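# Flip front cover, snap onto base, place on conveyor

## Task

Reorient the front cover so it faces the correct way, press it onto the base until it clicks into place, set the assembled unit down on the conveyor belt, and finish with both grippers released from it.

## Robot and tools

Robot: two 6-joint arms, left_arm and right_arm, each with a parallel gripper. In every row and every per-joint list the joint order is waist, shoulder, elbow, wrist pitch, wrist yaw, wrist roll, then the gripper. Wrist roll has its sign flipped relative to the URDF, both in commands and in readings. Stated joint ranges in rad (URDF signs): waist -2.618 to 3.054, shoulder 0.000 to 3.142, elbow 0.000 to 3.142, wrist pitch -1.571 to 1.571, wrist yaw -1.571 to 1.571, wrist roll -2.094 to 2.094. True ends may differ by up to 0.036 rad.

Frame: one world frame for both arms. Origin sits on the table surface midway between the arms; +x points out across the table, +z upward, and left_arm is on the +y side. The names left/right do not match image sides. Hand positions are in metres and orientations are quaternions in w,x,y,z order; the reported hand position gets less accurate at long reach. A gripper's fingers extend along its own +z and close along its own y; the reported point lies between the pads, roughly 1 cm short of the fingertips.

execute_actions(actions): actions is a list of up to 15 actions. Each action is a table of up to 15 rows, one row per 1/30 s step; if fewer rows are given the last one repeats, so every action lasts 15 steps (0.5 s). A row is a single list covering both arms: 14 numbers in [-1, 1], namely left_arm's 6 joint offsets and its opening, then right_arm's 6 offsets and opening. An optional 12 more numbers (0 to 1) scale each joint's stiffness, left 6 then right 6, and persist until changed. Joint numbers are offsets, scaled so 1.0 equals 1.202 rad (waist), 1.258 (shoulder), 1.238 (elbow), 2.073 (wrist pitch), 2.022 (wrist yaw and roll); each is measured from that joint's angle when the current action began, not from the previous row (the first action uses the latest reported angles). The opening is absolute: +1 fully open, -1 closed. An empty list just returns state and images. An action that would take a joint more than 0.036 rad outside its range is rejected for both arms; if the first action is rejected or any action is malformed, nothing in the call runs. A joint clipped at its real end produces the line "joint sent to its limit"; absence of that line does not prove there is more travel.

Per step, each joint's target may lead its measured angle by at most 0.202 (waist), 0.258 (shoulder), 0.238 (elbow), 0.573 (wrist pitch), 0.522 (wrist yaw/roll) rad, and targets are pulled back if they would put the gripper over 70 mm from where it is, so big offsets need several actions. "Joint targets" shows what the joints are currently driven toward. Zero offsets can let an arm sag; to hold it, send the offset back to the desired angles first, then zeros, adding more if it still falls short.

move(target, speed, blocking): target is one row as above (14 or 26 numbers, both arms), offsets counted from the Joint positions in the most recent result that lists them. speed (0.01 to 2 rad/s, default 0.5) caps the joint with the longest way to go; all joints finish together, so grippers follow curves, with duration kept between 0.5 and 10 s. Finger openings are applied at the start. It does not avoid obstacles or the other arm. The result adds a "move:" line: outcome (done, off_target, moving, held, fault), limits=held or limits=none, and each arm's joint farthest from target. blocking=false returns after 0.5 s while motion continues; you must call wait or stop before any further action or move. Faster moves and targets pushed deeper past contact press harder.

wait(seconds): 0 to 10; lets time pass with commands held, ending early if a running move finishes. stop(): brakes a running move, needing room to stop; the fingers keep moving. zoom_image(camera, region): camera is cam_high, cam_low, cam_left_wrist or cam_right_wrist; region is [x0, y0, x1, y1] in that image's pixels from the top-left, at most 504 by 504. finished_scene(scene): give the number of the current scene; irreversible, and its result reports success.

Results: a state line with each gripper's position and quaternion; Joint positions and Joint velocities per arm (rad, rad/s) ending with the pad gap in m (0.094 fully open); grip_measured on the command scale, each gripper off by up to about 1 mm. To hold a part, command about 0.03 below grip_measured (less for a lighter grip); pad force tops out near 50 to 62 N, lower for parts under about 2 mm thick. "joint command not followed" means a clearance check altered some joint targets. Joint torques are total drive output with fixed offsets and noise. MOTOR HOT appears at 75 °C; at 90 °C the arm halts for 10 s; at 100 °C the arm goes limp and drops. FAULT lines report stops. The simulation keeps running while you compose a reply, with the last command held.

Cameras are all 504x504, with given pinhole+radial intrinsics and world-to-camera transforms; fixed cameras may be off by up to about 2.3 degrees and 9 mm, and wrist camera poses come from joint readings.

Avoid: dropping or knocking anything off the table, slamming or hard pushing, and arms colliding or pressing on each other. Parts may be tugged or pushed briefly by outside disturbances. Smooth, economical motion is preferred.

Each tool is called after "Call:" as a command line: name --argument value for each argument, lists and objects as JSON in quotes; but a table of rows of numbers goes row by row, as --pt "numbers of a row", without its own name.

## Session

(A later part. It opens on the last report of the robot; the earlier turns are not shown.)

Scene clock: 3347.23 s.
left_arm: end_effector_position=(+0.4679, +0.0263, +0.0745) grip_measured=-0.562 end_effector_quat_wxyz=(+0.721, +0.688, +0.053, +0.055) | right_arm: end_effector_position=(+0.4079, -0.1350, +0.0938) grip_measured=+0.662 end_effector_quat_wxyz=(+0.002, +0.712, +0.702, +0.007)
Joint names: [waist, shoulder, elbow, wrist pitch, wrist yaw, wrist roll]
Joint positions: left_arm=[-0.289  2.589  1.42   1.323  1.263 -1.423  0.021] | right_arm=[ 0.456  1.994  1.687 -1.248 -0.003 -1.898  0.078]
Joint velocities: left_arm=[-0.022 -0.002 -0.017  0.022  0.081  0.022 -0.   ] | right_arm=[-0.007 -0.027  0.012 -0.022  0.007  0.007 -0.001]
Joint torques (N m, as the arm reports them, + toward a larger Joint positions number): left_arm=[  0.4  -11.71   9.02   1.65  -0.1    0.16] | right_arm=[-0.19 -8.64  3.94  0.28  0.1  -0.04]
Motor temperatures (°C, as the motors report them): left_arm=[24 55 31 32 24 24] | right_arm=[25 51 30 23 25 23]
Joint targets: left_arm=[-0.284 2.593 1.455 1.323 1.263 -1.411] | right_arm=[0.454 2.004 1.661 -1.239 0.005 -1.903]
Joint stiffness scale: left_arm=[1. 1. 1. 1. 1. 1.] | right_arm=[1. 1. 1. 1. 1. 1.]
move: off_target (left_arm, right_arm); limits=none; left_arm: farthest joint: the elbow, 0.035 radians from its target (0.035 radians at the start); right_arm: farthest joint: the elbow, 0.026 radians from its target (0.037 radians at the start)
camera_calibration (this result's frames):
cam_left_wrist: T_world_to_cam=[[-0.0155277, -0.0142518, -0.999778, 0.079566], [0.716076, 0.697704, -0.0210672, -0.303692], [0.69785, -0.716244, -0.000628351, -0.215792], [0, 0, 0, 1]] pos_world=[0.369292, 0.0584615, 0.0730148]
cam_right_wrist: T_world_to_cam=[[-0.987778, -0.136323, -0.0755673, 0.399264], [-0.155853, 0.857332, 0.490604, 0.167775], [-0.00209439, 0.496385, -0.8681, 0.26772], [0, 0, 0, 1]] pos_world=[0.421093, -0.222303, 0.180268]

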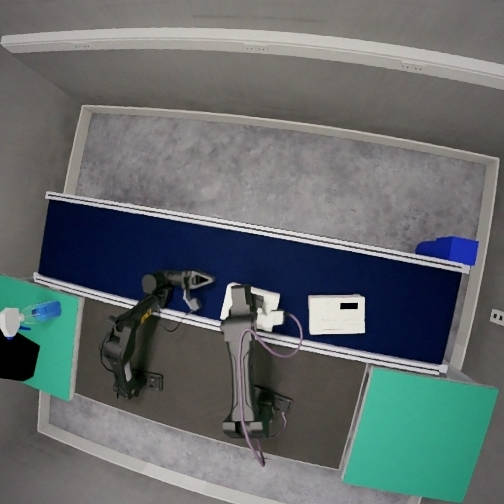

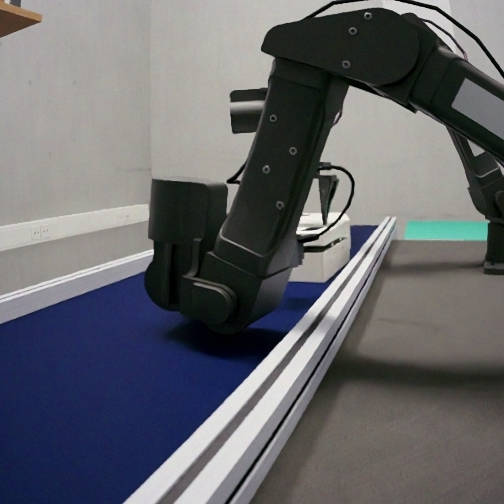

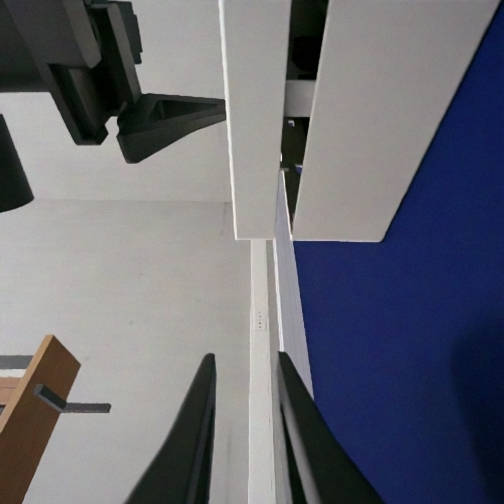

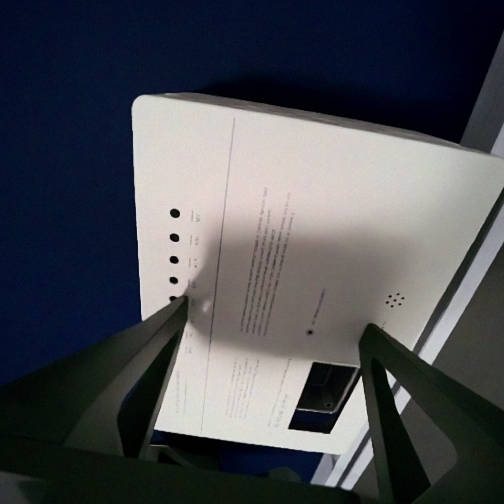

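Call:
move --target '[0.004,0.0032,0.0283,0,0,0.005,-0.56,-0.0015,0.0405,-0.0388,0.006,0.004,-0.003,0.66]' --speed 0.04

Scene clock: 3367.07 s.
left_arm: end_effector_position=(+0.4679, +0.0263, +0.0745) grip_measured=-0.562 end_effector_quat_wxyz=(+0.721, +0.688, +0.052, +0.056) | right_arm: end_effector_position=(+0.4082, -0.1348, +0.0909) grip_measured=+0.662 end_effector_quat_wxyz=(+0.001, +0.713, +0.702, +0.005)
Joint names: [waist, shoulder, elbow, wrist pitch, wrist yaw, wrist roll]
Joint positions: left_arm=[-0.289  2.589  1.42   1.323  1.263 -1.426  0.021] | right_arm=[ 0.456  2.002  1.687 -1.246 -0.003 -1.898  0.078]
Joint velocities: left_arm=[ 0.002 -0.002  0.017  0.051  0.066 -0.022 -0.001] | right_arm=[-0.007  0.012  0.007 -0.022 -0.022  0.007  0.001]
Joint torques (N m, as the arm reports them, + toward a larger Joint positions number): left_arm=[  0.32 -11.8    9.02   1.66  -0.11   0.15] | right_arm=[-0.19 -6.26  2.15  0.29  0.11 -0.05]
Motor temperatures (°C, as the motors report them): left_arm=[24 55 31 32 24 24] | right_arm=[25 50 29 23 25 23]
Joint targets: left_arm=[-0.284 2.593 1.455 1.323 1.263 -1.412] | right_arm=[0.454 2.045 1.639 -1.236 0.005 -1.904]
Joint stiffness scale: left_arm=[1. 1. 1. 1. 1. 1.] | right_arm=[1. 1. 1. 1. 1. 1.]
move: off_target (left_arm, right_arm); limits=none; left_arm: farthest joint: the elbow, 0.035 radians from its target (0.035 radians at the start); right_arm: farthest joint: the elbow, 0.048 radians from its target (0.048 radians at the start)
camera_calibration (this result's frames):
cam_left_wrist: T_world_to_cam=[[-0.0125138, -0.013787, -0.999827, 0.0781474], [0.716036, 0.697816, -0.0185843, -0.303861], [0.697951, -0.716145, 0.00113967, -0.215973], [0, 0, 0, 1]] pos_world=[0.369292, 0.0584483, 0.0727329]
cam_right_wrist: T_world_to_cam=[[-0.988227, -0.136074, -0.0699453, 0.399101], [-0.152854, 0.858249, 0.489943, 0.168121], [-0.00663784, 0.494866, -0.868944, 0.266869], [0, 0, 0, 1]] pos_world=[0.421872, -0.222047, 0.17744]

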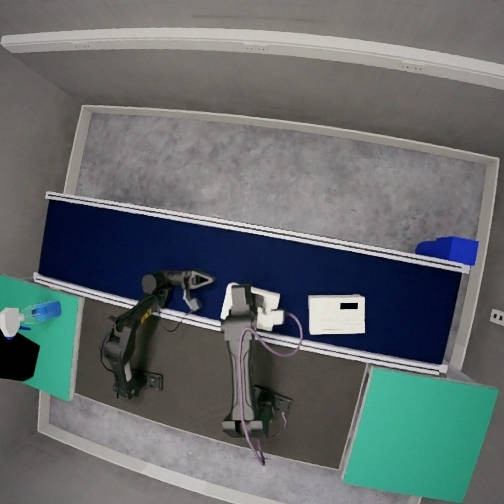

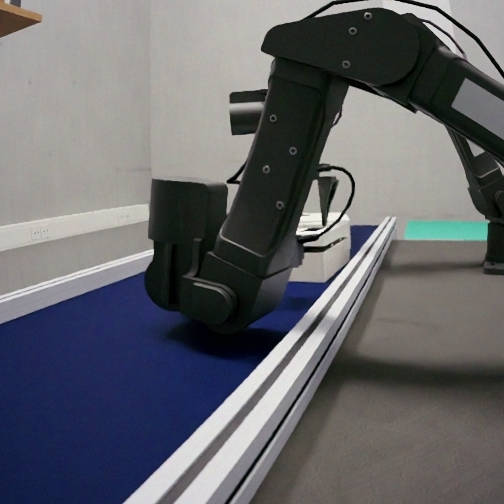

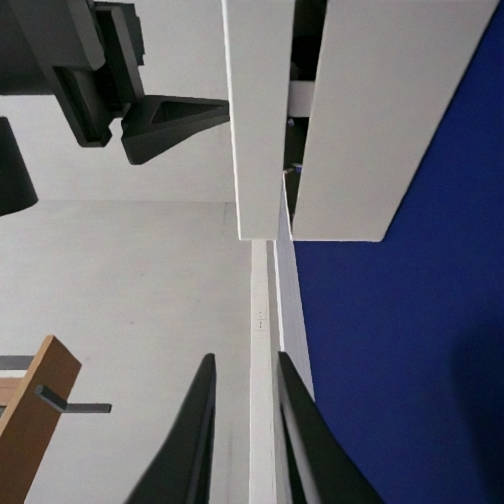

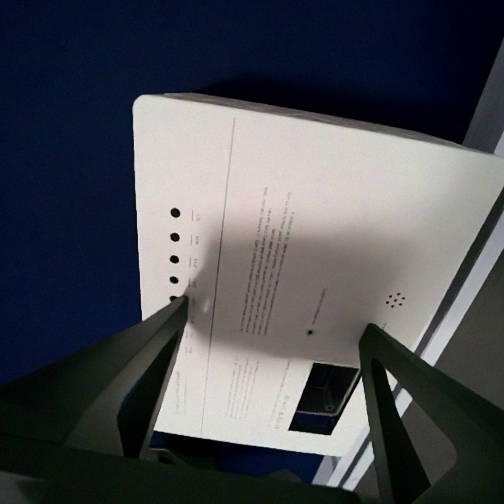

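Call:
move --target '[0.004,0.0032,0.0283,0,0,0.010,-0.56,-0.0015,0.0707,-0.0606,0.008,0.004,-0.003,0.66]' --speed 0.06

Scene clock: 3377.83 s.
left_arm: end_effector_position=(+0.4679, +0.0263, +0.0745) grip_measured=-0.562 end_effector_quat_wxyz=(+0.721, +0.688, +0.053, +0.056) | right_arm: end_effector_position=(+0.4085, -0.1351, +0.0842) grip_measured=+0.662 end_effector_quat_wxyz=(-0.001, +0.713, +0.701, -0.001)
Joint names: [waist, shoulder, elbow, wrist pitch, wrist yaw, wrist roll]
Joint positions: left_arm=[-0.289  2.589  1.42   1.323  1.263 -1.424  0.021] | right_arm=[ 0.456  2.018  1.682 -1.239 -0.001 -1.899  0.078]
Joint velocities: left_arm=[-0.022 -0.007 -0.002  0.007  0.051 -0.037 -0.001] | right_arm=[-0.012 -0.017  0.002  0.022 -0.007  0.007 -0.   ]
Joint torques (N m, as the arm reports them, + toward a larger Joint positions number): left_arm=[  0.4  -11.73   9.02   1.63  -0.11   0.2 ] | right_arm=[-0.2  -4.    0.32  0.25  0.08 -0.04]
Motor temperatures (°C, as the motors report them): left_arm=[24 55 31 32 24 24] | right_arm=[25 49 29 23 25 23]
Joint targets: left_arm=[-0.284 2.593 1.455 1.323 1.263 -1.406] | right_arm=[0.454 2.091 1.611 -1.230 0.005 -1.904]
Joint stiffness scale: left_arm=[1. 1. 1. 1. 1. 1.] | right_arm=[1. 1. 1. 1. 1. 1.]
move: off_target (left_arm, right_arm); limits=none; left_arm: farthest joint: the elbow, 0.035 radians from its target (0.035 radians at the start); right_arm: farthest joint: the shoulder, 0.073 radians from its target (0.089 radians at the start)
camera_calibration (this result's frames):
cam_left_wrist: T_world_to_cam=[[-0.0143975, -0.0140776, -0.999797, 0.0790341], [0.716062, 0.697746, -0.0201361, -0.303756], [0.697888, -0.716207, 0.0000346172, -0.21586], [0, 0, 0, 1]] pos_world=[0.369292, 0.0584565, 0.0729091]
cam_right_wrist: T_world_to_cam=[[-0.98909, -0.135293, -0.0582789, 0.398347], [-0.146475, 0.861135, 0.486817, 0.169726], [-0.0156771, 0.490043, -0.871557, 0.264438], [0, 0, 0, 1]] pos_world=[0.423007, -0.221849, 0.171062]

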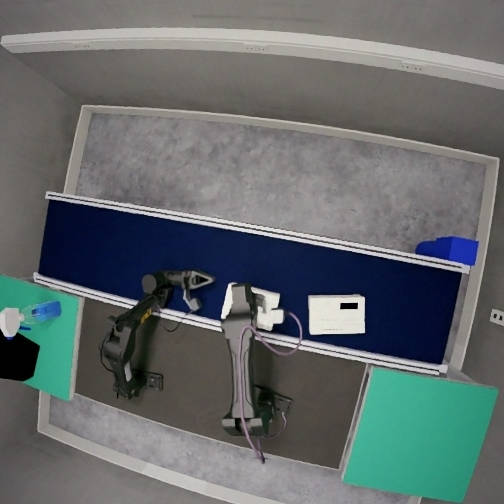

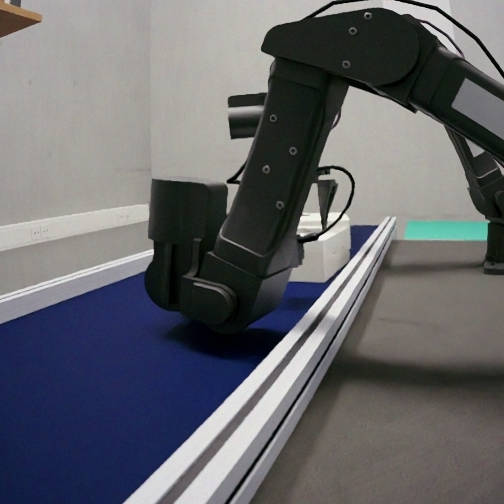

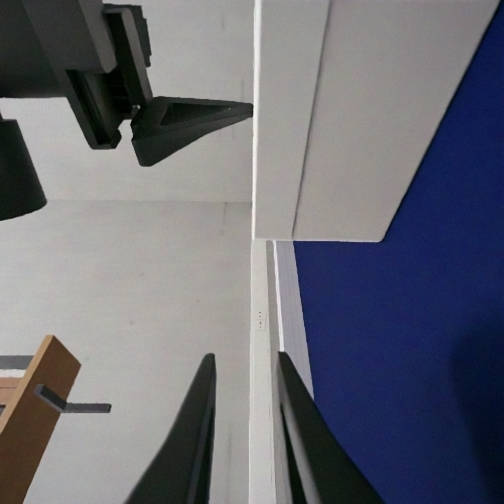

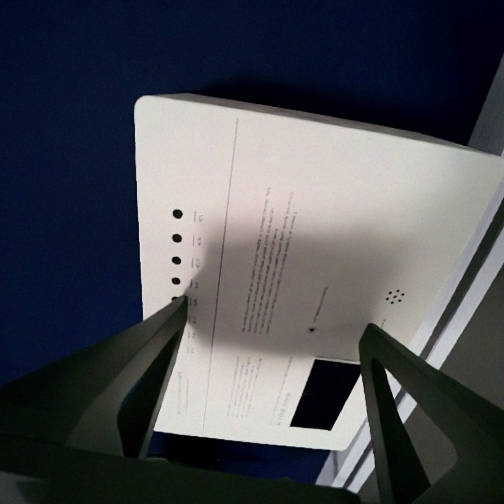

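Call:
zoom_image --camera "cam_low" --region '[290, 190, 370, 300]'

Call:
zoom_image --camera "cam_left_wrist" --region '[220, 0, 420, 260]'

Region (290, 190, 370, 300) of cam_low's 504x504 image, scaled by 4.582, with more detail than that image has; it fills the left 367 columns of this view, and the rest is white.

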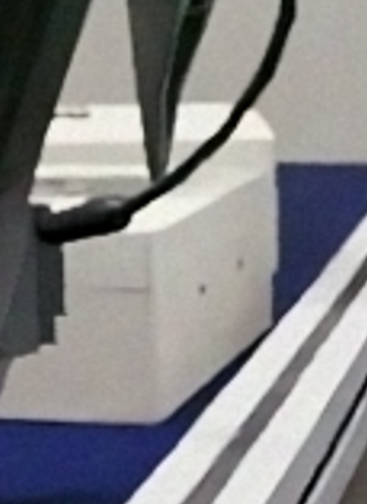

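Region (220, 0, 420, 260) of cam_left_wrist's 504x504 image, scaled by 1.938, with more detail than that image has; it fills the left 388 columns of this view, and the rest is white.

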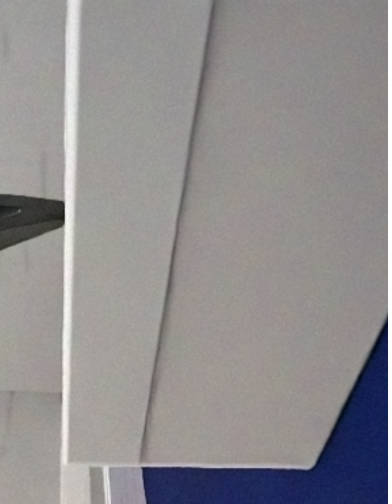

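Call:
move --target '[0.004,0.0032,0.0283,0,0,0.008,-0.56,-0.0015,-0.0143,0.1745,-0.094,0.002,-0.003,0.66]' --speed 0.3

Scene clock: 3402.37 s.
left_arm: end_effector_position=(+0.4679, +0.0263, +0.0745) grip_measured=-0.562 end_effector_quat_wxyz=(+0.721, +0.688, +0.052, +0.056) | right_arm: end_effector_position=(+0.4103, -0.1345, +0.1315) grip_measured=+0.662 end_effector_quat_wxyz=(+0.001, +0.713, +0.701, +0.004)
Joint names: [waist, shoulder, elbow, wrist pitch, wrist yaw, wrist roll]
Joint positions: left_arm=[-0.289  2.589  1.42   1.323  1.263 -1.425  0.021] | right_arm=[ 0.456  2.014  1.865 -1.414 -0.001 -1.9    0.078]
Joint velocities: left_arm=[ 0.002  0.007  0.002 -0.022  0.037  0.081  0.   ] | right_arm=[-0.012 -0.017 -0.002 -0.022  0.007 -0.066 -0.   ]
Joint torques (N m, as the arm reports them, + toward a larger Joint positions number): left_arm=[  0.4  -11.77   9.04   1.65  -0.13   0.22] | right_arm=[ -0.19 -10.66   8.64  -0.01   0.05  -0.04]
Motor temperatures (°C, as the motors report them): left_arm=[24 55 31 32 24 24] | right_arm=[25 46 29 23 25 23]
Joint targets: left_arm=[-0.284 2.593 1.455 1.323 1.263 -1.407] | right_arm=[0.454 2.000 1.898 -1.433 0.003 -1.905]
Joint stiffness scale: left_arm=[1. 1. 1. 1. 1. 1.] | right_arm=[1. 1. 1. 1. 1. 1.]
move: off_target (left_arm, right_arm); limits=none; left_arm: farthest joint: the elbow, 0.035 radians from its target (0.035 radians at the start); right_arm: farthest joint: the elbow, 0.033 radians from its target (0.216 radians at the start)
camera_calibration (this result's frames):
cam_left_wrist: T_world_to_cam=[[-0.0128905, -0.0138451, -0.999821, 0.0783247], [0.716042, 0.697802, -0.0188947, -0.30384], [0.697938, -0.716157, 0.000918652, -0.215951], [0, 0, 0, 1]] pos_world=[0.369292, 0.0584499, 0.0727681]
cam_right_wrist: T_world_to_cam=[[-0.988547, -0.134331, -0.0687723, 0.404307], [-0.150774, 0.859651, 0.488126, 0.147857], [-0.00645018, 0.492905, -0.870059, 0.301785], [0, 0, 0, 1]] pos_world=[0.423916, -0.221545, 0.218203]

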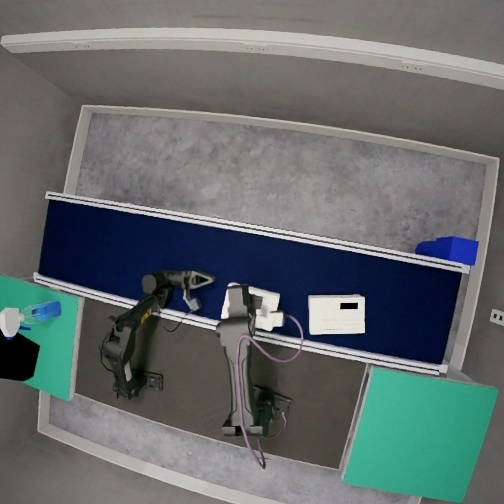

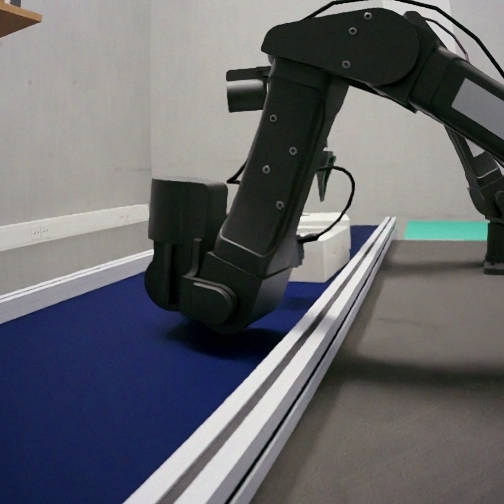

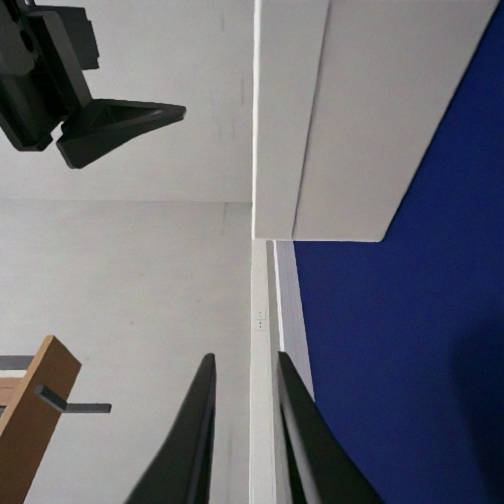

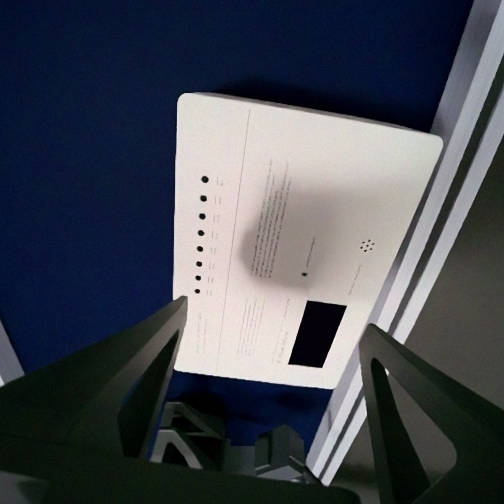

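Call:
move --target '[0.004,0.0032,0.0283,0,0,0.008,-0.56,-0.381,-0.1017,-0.1284,0.026,0.0,0.229,1.0]' --speed 0.6

Scene clock: 3424.63 s.
left_arm: end_effector_position=(+0.4679, +0.0263, +0.0745) grip_measured=-0.562 end_effector_quat_wxyz=(+0.721, +0.688, +0.052, +0.057) | right_arm: end_effector_position=(+0.4018, -0.3063, +0.1296) grip_measured=+1.000 end_effector_quat_wxyz=(-0.001, +0.715, +0.699, +0.004)
Joint names: [waist, shoulder, elbow, wrist pitch, wrist yaw, wrist roll]
Joint positions: left_arm=[-0.289  2.589  1.42   1.323  1.263 -1.427  0.021] | right_arm=[-0.007  1.917  1.721 -1.371 -0.008 -1.442  0.094]
Joint velocities: left_arm=[ 0.012  0.002 -0.022  0.007  0.007  0.037  0.001] | right_arm=[ 0.012 -0.007 -0.002  0.022  0.037 -0.022  0.   ]
Joint torques (N m, as the arm reports them, + toward a larger Joint positions number): left_arm=[  0.39 -11.74   9.05   1.64  -0.09   0.2 ] | right_arm=[  0.41 -11.04   4.77   0.27   0.08   0.05]
Motor temperatures (°C, as the motors report them): left_arm=[24 55 31 32 24 24] | right_arm=[25 51 32 23 25 23]
Joint targets: left_arm=[-0.284 2.593 1.455 1.323 1.263 -1.409] | right_arm=[-0.002 1.886 1.705 -1.360 -0.001 -1.437]
Joint stiffness scale: left_arm=[1. 1. 1. 1. 1. 1.] | right_arm=[1. 1. 1. 1. 1. 1.]
move: off_target (left_arm, right_arm); limits=none; left_arm: farthest joint: the elbow, 0.035 radians from its target (0.035 radians at the start); right_arm: farthest joint: the shoulder, 0.031 radians from its target (0.128 radians at the start)
camera_calibration (this result's frames):
cam_left_wrist: T_world_to_cam=[[-0.0113835, -0.0136125, -0.999843, 0.0776152], [0.71602, 0.697857, -0.0176532, -0.303924], [0.697987, -0.716108, 0.00180277, -0.216041], [0, 0, 0, 1]] pos_world=[0.369292, 0.0584433, 0.0726272]
cam_right_wrist: T_world_to_cam=[[-0.98935, -0.128798, -0.0678073, 0.374543], [-0.145466, 0.858446, 0.491843, 0.292212], [-0.00513945, 0.496469, -0.868039, 0.38503], [0, 0, 0, 1]] pos_world=[0.415039, -0.393763, 0.215895]

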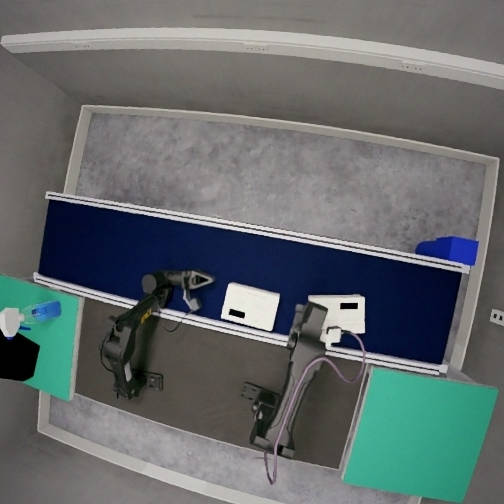

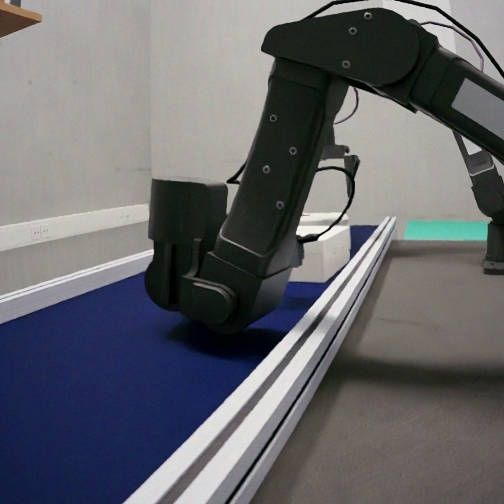

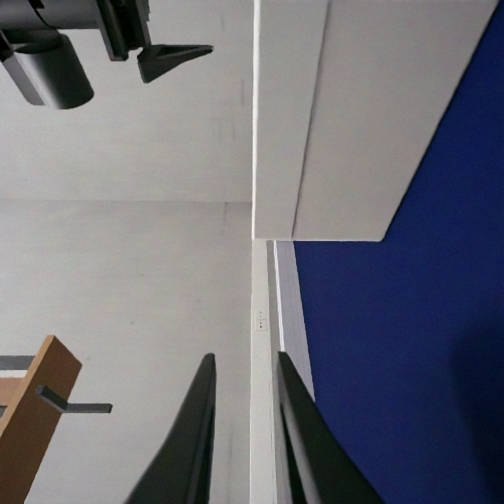

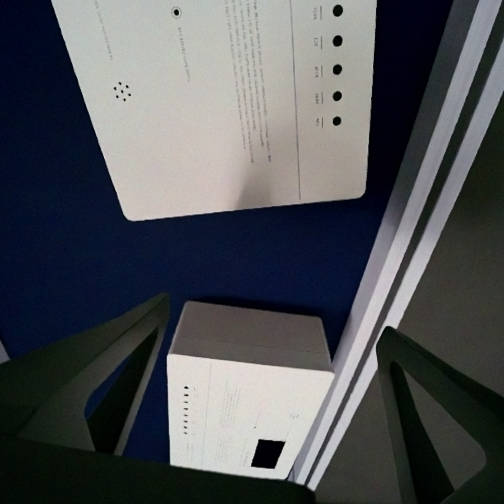

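Call:
zoom_image --camera "cam_right_wrist" --region '[150, 290, 360, 430]'

Call:
zoom_image --camera "cam_high" --region '[200, 260, 400, 360]'

Region (150, 290, 360, 430) of cam_right_wrist's 504x504 image, scaled by 2.400, with more detail than that image has.

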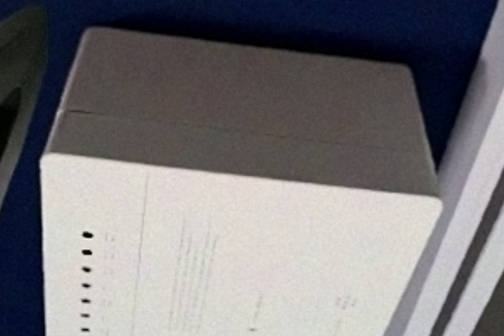

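Region (200, 260, 400, 360) of cam_high's 504x504 image, scaled by 2.520, with more detail than that image has.

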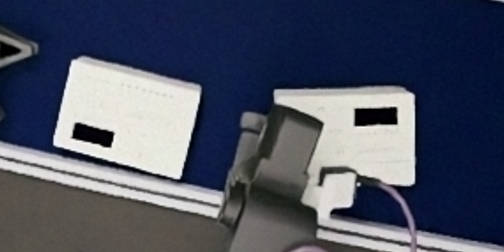

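Call:
finished_scene --scene 1

The scene is finished: the task was done.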